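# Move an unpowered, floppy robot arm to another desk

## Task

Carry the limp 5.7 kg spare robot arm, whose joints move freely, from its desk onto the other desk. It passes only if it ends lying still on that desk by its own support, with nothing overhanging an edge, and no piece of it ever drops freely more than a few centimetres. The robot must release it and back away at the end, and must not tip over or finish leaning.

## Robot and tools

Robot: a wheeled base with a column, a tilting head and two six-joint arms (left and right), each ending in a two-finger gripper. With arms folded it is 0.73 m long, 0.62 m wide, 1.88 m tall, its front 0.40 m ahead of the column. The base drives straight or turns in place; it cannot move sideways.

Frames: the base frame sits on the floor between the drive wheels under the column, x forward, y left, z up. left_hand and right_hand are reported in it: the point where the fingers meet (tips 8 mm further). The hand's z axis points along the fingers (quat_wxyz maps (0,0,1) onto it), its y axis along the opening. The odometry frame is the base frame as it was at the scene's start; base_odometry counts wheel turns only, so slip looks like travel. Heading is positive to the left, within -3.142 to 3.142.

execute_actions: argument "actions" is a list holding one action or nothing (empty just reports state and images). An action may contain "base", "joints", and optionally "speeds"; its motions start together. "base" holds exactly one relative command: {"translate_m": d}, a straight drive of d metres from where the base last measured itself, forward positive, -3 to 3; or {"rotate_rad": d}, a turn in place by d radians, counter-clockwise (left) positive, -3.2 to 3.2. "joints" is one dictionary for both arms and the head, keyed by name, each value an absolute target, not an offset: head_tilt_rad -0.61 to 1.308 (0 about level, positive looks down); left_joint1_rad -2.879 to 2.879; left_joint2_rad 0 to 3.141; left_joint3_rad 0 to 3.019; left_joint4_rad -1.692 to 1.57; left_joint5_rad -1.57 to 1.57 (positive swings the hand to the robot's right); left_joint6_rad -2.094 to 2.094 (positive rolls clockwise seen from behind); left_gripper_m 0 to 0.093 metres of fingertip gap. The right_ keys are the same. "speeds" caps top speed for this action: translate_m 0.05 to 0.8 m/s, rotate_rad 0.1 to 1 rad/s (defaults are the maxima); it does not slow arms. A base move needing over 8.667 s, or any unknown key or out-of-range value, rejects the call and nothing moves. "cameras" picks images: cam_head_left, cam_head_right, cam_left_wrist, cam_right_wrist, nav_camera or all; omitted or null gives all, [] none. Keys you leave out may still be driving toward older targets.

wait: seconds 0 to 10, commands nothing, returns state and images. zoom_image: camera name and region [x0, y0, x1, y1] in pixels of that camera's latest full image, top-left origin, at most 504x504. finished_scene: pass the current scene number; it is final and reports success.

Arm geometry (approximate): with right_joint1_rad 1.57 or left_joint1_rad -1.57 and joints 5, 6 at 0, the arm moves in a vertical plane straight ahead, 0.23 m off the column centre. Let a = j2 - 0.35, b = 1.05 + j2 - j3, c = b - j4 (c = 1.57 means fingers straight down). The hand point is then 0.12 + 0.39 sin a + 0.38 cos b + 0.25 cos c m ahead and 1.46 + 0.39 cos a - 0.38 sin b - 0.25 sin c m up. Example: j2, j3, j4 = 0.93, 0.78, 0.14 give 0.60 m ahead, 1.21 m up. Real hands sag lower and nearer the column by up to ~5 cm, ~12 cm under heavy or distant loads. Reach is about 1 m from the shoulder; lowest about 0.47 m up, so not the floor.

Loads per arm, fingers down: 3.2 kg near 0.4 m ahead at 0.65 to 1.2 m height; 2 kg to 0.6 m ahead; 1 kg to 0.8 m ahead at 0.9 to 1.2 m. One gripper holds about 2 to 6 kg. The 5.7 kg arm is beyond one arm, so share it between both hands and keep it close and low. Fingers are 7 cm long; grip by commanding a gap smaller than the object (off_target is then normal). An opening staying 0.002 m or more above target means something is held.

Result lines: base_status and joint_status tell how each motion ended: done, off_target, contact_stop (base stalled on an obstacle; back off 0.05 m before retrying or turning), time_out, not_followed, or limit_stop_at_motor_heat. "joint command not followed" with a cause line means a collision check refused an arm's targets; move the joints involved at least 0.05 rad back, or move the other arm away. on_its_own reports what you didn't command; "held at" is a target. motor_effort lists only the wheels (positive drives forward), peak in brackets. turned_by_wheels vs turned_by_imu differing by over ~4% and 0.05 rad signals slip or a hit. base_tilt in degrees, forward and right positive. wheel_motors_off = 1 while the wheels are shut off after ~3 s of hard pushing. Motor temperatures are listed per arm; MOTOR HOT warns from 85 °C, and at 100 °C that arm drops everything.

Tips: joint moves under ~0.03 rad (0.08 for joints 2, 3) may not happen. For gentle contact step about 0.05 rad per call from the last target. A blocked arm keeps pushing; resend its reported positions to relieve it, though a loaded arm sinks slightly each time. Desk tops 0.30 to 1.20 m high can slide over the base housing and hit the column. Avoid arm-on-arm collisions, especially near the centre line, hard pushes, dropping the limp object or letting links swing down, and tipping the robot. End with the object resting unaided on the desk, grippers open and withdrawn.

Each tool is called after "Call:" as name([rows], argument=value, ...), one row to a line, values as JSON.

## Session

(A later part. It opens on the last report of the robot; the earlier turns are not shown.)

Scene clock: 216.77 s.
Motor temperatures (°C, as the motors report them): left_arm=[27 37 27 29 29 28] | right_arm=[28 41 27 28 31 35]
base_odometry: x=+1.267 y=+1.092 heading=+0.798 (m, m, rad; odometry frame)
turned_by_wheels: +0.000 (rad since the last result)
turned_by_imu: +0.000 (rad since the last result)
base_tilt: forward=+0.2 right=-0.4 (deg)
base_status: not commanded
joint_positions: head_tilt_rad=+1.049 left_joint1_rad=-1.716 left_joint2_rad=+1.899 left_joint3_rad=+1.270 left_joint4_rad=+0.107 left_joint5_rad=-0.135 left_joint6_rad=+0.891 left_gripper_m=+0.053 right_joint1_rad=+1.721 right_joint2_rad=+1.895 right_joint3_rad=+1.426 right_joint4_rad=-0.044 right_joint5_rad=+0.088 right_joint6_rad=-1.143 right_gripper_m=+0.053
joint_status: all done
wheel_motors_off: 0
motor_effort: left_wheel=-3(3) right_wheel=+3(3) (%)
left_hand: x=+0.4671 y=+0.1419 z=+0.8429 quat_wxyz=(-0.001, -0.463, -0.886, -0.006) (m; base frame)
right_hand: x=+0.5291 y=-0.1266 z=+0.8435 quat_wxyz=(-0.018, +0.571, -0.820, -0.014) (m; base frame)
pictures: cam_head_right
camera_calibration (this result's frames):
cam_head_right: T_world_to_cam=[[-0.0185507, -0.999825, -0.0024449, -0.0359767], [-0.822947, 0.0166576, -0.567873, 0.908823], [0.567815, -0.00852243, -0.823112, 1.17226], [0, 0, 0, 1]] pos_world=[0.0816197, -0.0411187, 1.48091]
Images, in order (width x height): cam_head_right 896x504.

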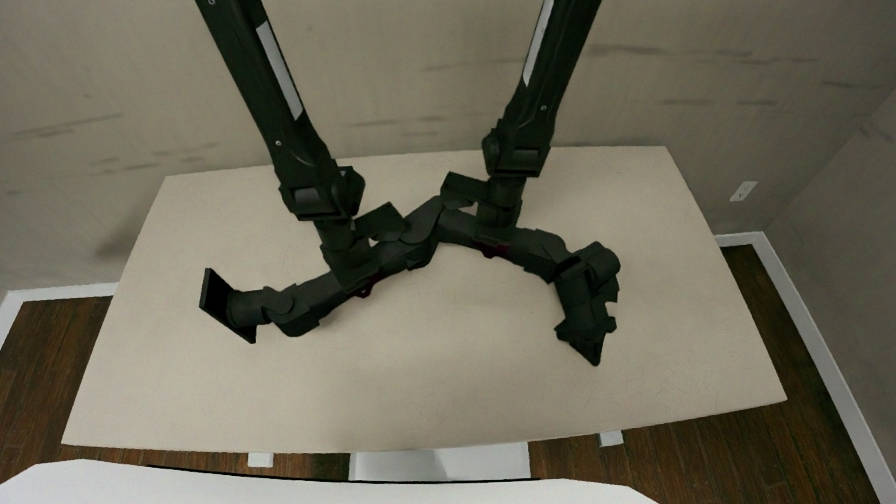

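Laying out well. Continue.

Call:
execute_actions([
  {"joints":{"left_joint2_rad":1.90,"left_joint3_rad":1.33,"left_joint4_rad":0.11,"right_joint2_rad":1.93,"right_joint3_rad":1.52,"right_joint4_rad":-0.06}},
], cameras=["cam_head_right"])

Call:
execute_actions([
  {"joints":{"left_joint2_rad":2.0,"left_joint3_rad":1.40,"left_joint4_rad":0.14,"right_joint2_rad":2.04,"right_joint3_rad":1.61,"right_joint4_rad":-0.04}},
], cameras=["cam_head_right"])

Scene clock: 221.17 s.
Motor temperatures (°C, as the motors report them): left_arm=[27 37 27 29 29 28] | right_arm=[28 41 27 28 31 34]
base_odometry: x=+1.267 y=+1.092 heading=+0.798 (m, m, rad; odometry frame)
turned_by_wheels: +0.000 (rad since the last result)
turned_by_imu: +0.000 (rad since the last result)
base_tilt: forward=+0.2 right=-0.3 (deg)
base_status: not commanded
joint_positions: head_tilt_rad=+1.049 left_joint1_rad=-1.705 left_joint2_rad=+1.997 left_joint3_rad=+1.358 left_joint4_rad=+0.125 left_joint5_rad=-0.126 left_joint6_rad=+0.883 left_gripper_m=+0.053 right_joint1_rad=+1.720 right_joint2_rad=+1.993 right_joint3_rad=+1.526 right_joint4_rad=-0.042 right_joint5_rad=+0.095 right_joint6_rad=-1.155 right_gripper_m=+0.053
joint_status: all done
wheel_motors_off: 0
motor_effort: left_wheel=-3(5) right_wheel=+3(4) (%)
left_hand: x=+0.4637 y=+0.1439 z=+0.8051 quat_wxyz=(-0.004, -0.457, -0.889, -0.007) (m; base frame)
right_hand: x=+0.5296 y=-0.1238 z=+0.8060 quat_wxyz=(-0.017, +0.576, -0.817, -0.009) (m; base frame)
pictures: cam_head_right
camera_calibration (this result's frames):
cam_head_right: T_world_to_cam=[[-0.0185507, -0.999825, -0.0024449, -0.0359767], [-0.822947, 0.0166576, -0.567873, 0.908823], [0.567815, -0.00852243, -0.823112, 1.17226], [0, 0, 0, 1]] pos_world=[0.0816197, -0.0411187, 1.48091]
Images, in order (width x height): cam_head_right 896x504.

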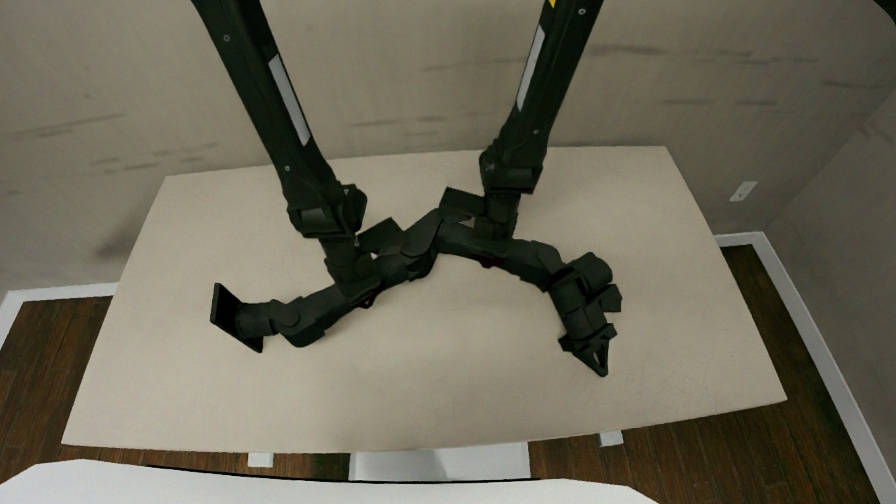

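Scene clock: 222.03 s.
Motor temperatures (°C, as the motors report them): left_arm=[27 37 27 29 29 28] | right_arm=[28 41 27 28 31 34]
base_odometry: x=+1.267 y=+1.092 heading=+0.798 (m, m, rad; odometry frame)
turned_by_wheels: +0.000 (rad since the last result)
turned_by_imu: +0.000 (rad since the last result)
base_tilt: forward=+0.2 right=-0.4 (deg)
base_status: not commanded
joint_positions: head_tilt_rad=+1.049 left_joint1_rad=-1.705 left_joint2_rad=+2.053 left_joint3_rad=+1.409 left_joint4_rad=+0.146 left_joint5_rad=-0.153 left_joint6_rad=+0.897 left_gripper_m=+0.053 right_joint1_rad=+1.715 right_joint2_rad=+2.099 right_joint3_rad=+1.626 right_joint4_rad=-0.031 right_joint5_rad=+0.088 right_joint6_rad=-1.138 right_gripper_m=+0.053
joint_status: all done
wheel_motors_off: 0
motor_effort: left_wheel=-4(4) right_wheel=+3(3) (%)
left_hand: x=+0.4638 y=+0.1461 z=+0.7842 quat_wxyz=(-0.006, -0.462, -0.887, -0.022) (m; base frame)
right_hand: x=+0.5236 y=-0.1219 z=+0.7655 quat_wxyz=(-0.020, +0.568, -0.823, -0.009) (m; base frame)
pictures: cam_head_right
camera_calibration (this result's frames):
cam_head_right: T_world_to_cam=[[-0.0185507, -0.999825, -0.0024449, -0.0359767], [-0.822947, 0.0166576, -0.567873, 0.908823], [0.567814, -0.00852243, -0.823112, 1.17226], [0, 0, 0, 1]] pos_world=[0.0816197, -0.0411187, 1.48091]
Images, in order (width x height): cam_head_right 896x504.

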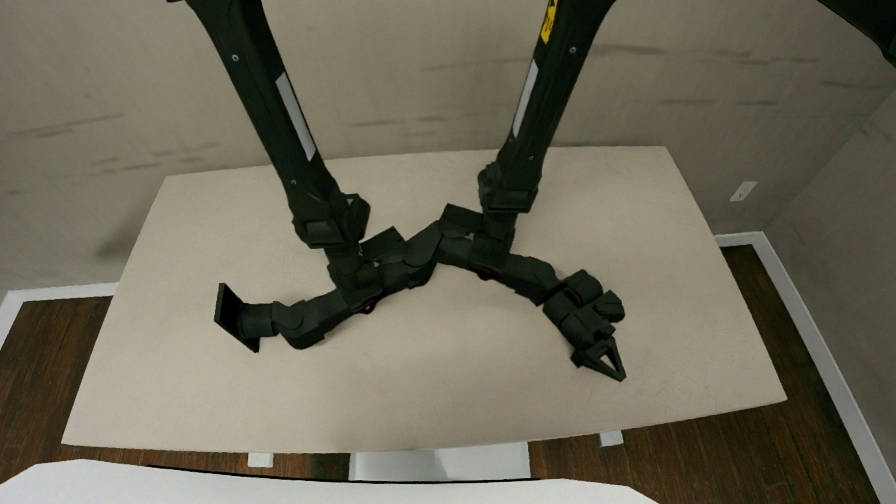

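Call:
execute_actions([
  {"joints":{"left_joint2_rad":2.07,"left_joint3_rad":1.44,"left_joint4_rad":0.16,"right_joint2_rad":2.11,"right_joint3_rad":1.66}},
], cameras=["cam_head_right"])

Scene clock: 224.53 s.
Motor temperatures (°C, as the motors report them): left_arm=[27 37 27 29 29 28] | right_arm=[28 41 27 28 31 34]
base_odometry: x=+1.267 y=+1.092 heading=+0.798 (m, m, rad; odometry frame)
turned_by_wheels: +0.000 (rad since the last result)
turned_by_imu: +0.000 (rad since the last result)
base_tilt: forward=+0.1 right=-0.4 (deg)
base_status: not commanded
joint_positions: head_tilt_rad=+1.049 left_joint1_rad=-1.705 left_joint2_rad=+2.057 left_joint3_rad=+1.414 left_joint4_rad=+0.146 left_joint5_rad=-0.149 left_joint6_rad=+0.899 left_gripper_m=+0.053 right_joint1_rad=+1.715 right_joint2_rad=+2.104 right_joint3_rad=+1.637 right_joint4_rad=-0.041 right_joint5_rad=+0.089 right_joint6_rad=-1.137 right_gripper_m=+0.053
joint_status: all done
wheel_motors_off: 0
motor_effort: left_wheel=-4(4) right_wheel=+3(3) (%)
left_hand: x=+0.4635 y=+0.1452 z=+0.7825 quat_wxyz=(-0.007, -0.463, -0.886, -0.021) (m; base frame)
right_hand: x=+0.5237 y=-0.1219 z=+0.7634 quat_wxyz=(-0.017, +0.567, -0.823, -0.010) (m; base frame)
pictures: cam_head_right
camera_calibration (this result's frames):
cam_head_right: T_world_to_cam=[[-0.0185507, -0.999825, -0.0024449, -0.0359767], [-0.822947, 0.0166576, -0.567873, 0.908823], [0.567815, -0.00852243, -0.823112, 1.17226], [0, 0, 0, 1]] pos_world=[0.0816197, -0.0411187, 1.48091]
Images, in order (width x height): cam_head_right 896x504.

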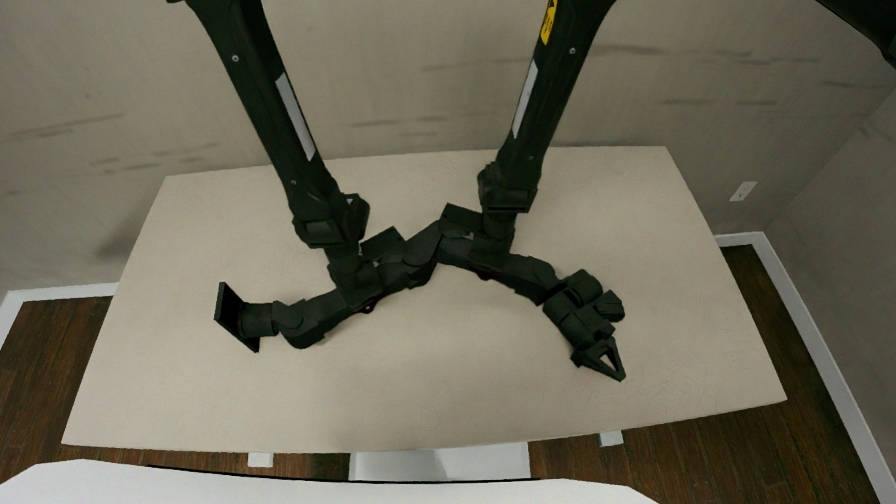

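Resting. Release.

Call:
execute_actions([
  {"joints":{"left_gripper_m":0.093,"right_gripper_m":0.093}},
], cameras=["cam_head_right"])

Call:
execute_actions([
  {"joints":{"left_joint2_rad":1.75,"left_joint3_rad":1.12,"right_joint2_rad":1.8,"right_joint3_rad":1.33}},
], cameras=["cam_head_right"])

Scene clock: 228.67 s.
Motor temperatures (°C, as the motors report them): left_arm=[27 37 27 29 30 28] | right_arm=[28 41 27 28 31 34]
base_odometry: x=+1.267 y=+1.092 heading=+0.798 (m, m, rad; odometry frame)
turned_by_wheels: +0.000 (rad since the last result)
turned_by_imu: +0.000 (rad since the last result)
base_tilt: forward=+0.1 right=-0.4 (deg)
base_status: not commanded
joint_positions: head_tilt_rad=+1.049 left_joint1_rad=-1.710 left_joint2_rad=+2.059 left_joint3_rad=+1.435 left_joint4_rad=+0.146 left_joint5_rad=-0.128 left_joint6_rad=+0.922 left_gripper_m=+0.093 right_joint1_rad=+1.714 right_joint2_rad=+2.104 right_joint3_rad=+1.650 right_joint4_rad=-0.041 right_joint5_rad=+0.098 right_joint6_rad=-1.191 right_gripper_m=+0.093
joint_status: all done
wheel_motors_off: 0
motor_effort: left_wheel=-3(4) right_wheel=+4(4) (%)
left_hand: x=+0.4751 y=+0.1368 z=+0.7816 quat_wxyz=(-0.021, -0.473, -0.881, -0.013) (m; base frame)
right_hand: x=+0.5319 y=-0.1232 z=+0.7637 quat_wxyz=(-0.020, +0.589, -0.808, -0.002) (m; base frame)
pictures: cam_head_right
camera_calibration (this result's frames):
cam_head_right: T_world_to_cam=[[-0.0185507, -0.999825, -0.0024449, -0.0359767], [-0.822948, 0.0166576, -0.567873, 0.908823], [0.567814, -0.00852243, -0.823112, 1.17226], [0, 0, 0, 1]] pos_world=[0.0816197, -0.0411187, 1.48091]
Images, in order (width x height): cam_head_right 896x504.

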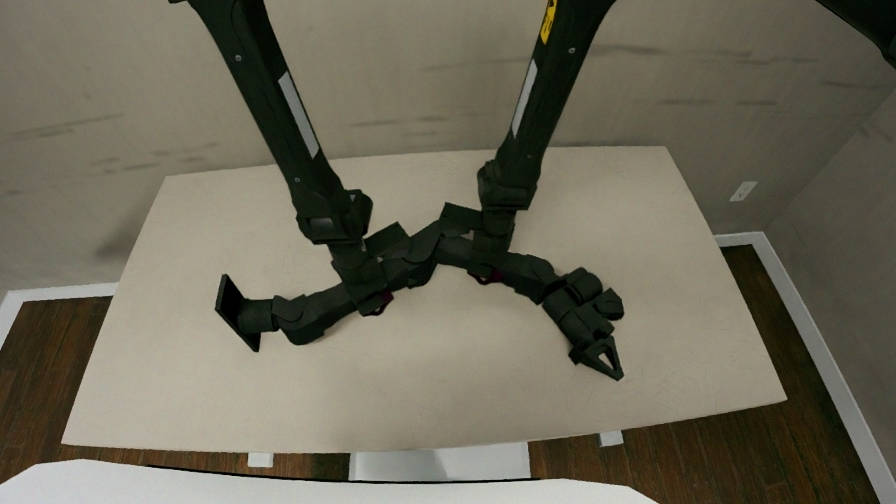

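Scene clock: 230.00 s.
Motor temperatures (°C, as the motors report them): left_arm=[27 36 27 29 30 28] | right_arm=[28 41 27 28 30 34]
base_odometry: x=+1.267 y=+1.092 heading=+0.798 (m, m, rad; odometry frame)
turned_by_wheels: +0.000 (rad since the last result)
turned_by_imu: +0.000 (rad since the last result)
base_tilt: forward=+0.1 right=-0.4 (deg)
base_status: not commanded
joint_positions: head_tilt_rad=+1.049 left_joint1_rad=-1.711 left_joint2_rad=+1.732 left_joint3_rad=+1.127 left_joint4_rad=+0.150 left_joint5_rad=-0.128 left_joint6_rad=+0.923 left_gripper_m=+0.093 right_joint1_rad=+1.714 right_joint2_rad=+1.792 right_joint3_rad=+1.335 right_joint4_rad=-0.041 right_joint5_rad=+0.098 right_joint6_rad=-1.192 right_gripper_m=+0.093
joint_status: all done
wheel_motors_off: 0
motor_effort: left_wheel=-3(4) right_wheel=+3(4) (%)
left_hand: x=+0.4858 y=+0.1509 z=+0.9054 quat_wxyz=(-0.031, -0.472, -0.881, -0.018) (m; base frame)
right_hand: x=+0.5348 y=-0.1378 z=+0.8824 quat_wxyz=(-0.019, +0.590, -0.808, -0.003) (m; base frame)
pictures: cam_head_right
camera_calibration (this result's frames):
cam_head_right: T_world_to_cam=[[-0.0185507, -0.999825, -0.0024449, -0.0359767], [-0.822948, 0.0166576, -0.567873, 0.908823], [0.567814, -0.00852243, -0.823112, 1.17226], [0, 0, 0, 1]] pos_world=[0.0816197, -0.0411187, 1.48091]
Images, in order (width x height): cam_head_right 896x504.

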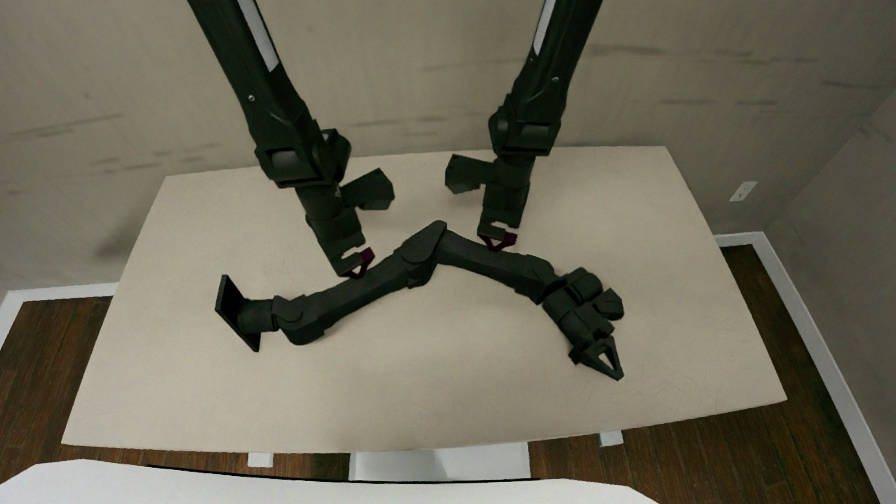

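Call:
execute_actions([
  {"base":{"translate_m":-0.6},"joints":{"left_joint2_rad":1.5,"left_joint3_rad":0.95,"right_joint2_rad":1.5,"right_joint3_rad":1.1}},
], cameras=["cam_head_right"])

Scene clock: 234.33 s.
Motor temperatures (°C, as the motors report them): left_arm=[27 36 27 29 29 28] | right_arm=[28 40 27 28 30 34]
base_odometry: x=+0.848 y=+0.662 heading=+0.798 (m, m, rad; odometry frame)
turned_by_wheels: +0.000 (rad since the last result)
turned_by_imu: +0.002 (rad since the last result)
base_tilt: forward=+0.1 right=-0.3 (deg)
base_status: done
joint_positions: head_tilt_rad=+1.051 left_joint1_rad=-1.711 left_joint2_rad=+1.488 left_joint3_rad=+0.949 left_joint4_rad=+0.152 left_joint5_rad=-0.128 left_joint6_rad=+0.923 left_gripper_m=+0.093 right_joint1_rad=+1.714 right_joint2_rad=+1.494 right_joint3_rad=+1.100 right_joint4_rad=-0.041 right_joint5_rad=+0.099 right_joint6_rad=-1.193 right_gripper_m=+0.093
joint_status: all done
wheel_motors_off: 0
motor_effort: left_wheel=+0(52) right_wheel=+0(52) (%)
left_hand: x=+0.4999 y=+0.1605 z=+0.9948 quat_wxyz=(-0.063, -0.468, -0.881, -0.032) (m; base frame)
right_hand: x=+0.5436 y=-0.1513 z=+0.9949 quat_wxyz=(-0.046, +0.586, -0.809, +0.014) (m; base frame)
pictures: cam_head_right
camera_calibration (this result's frames):
cam_head_right: T_world_to_cam=[[-0.0185541, -0.999825, -0.00241907, -0.0360163], [-0.823737, 0.0166576, -0.566727, 0.907097], [0.566668, -0.00852243, -0.823902, 1.17353], [0, 0, 0, 1]] pos_world=[0.0815374, -0.0411187, 1.48087]
Images, in order (width x height): cam_head_right 896x504.

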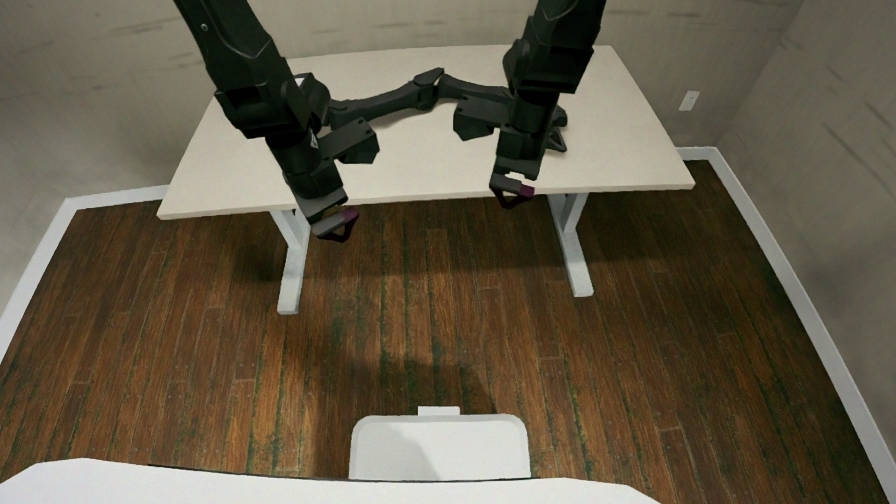

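Call:
finished_scene(scene=2)

The scene is finished: the task was done.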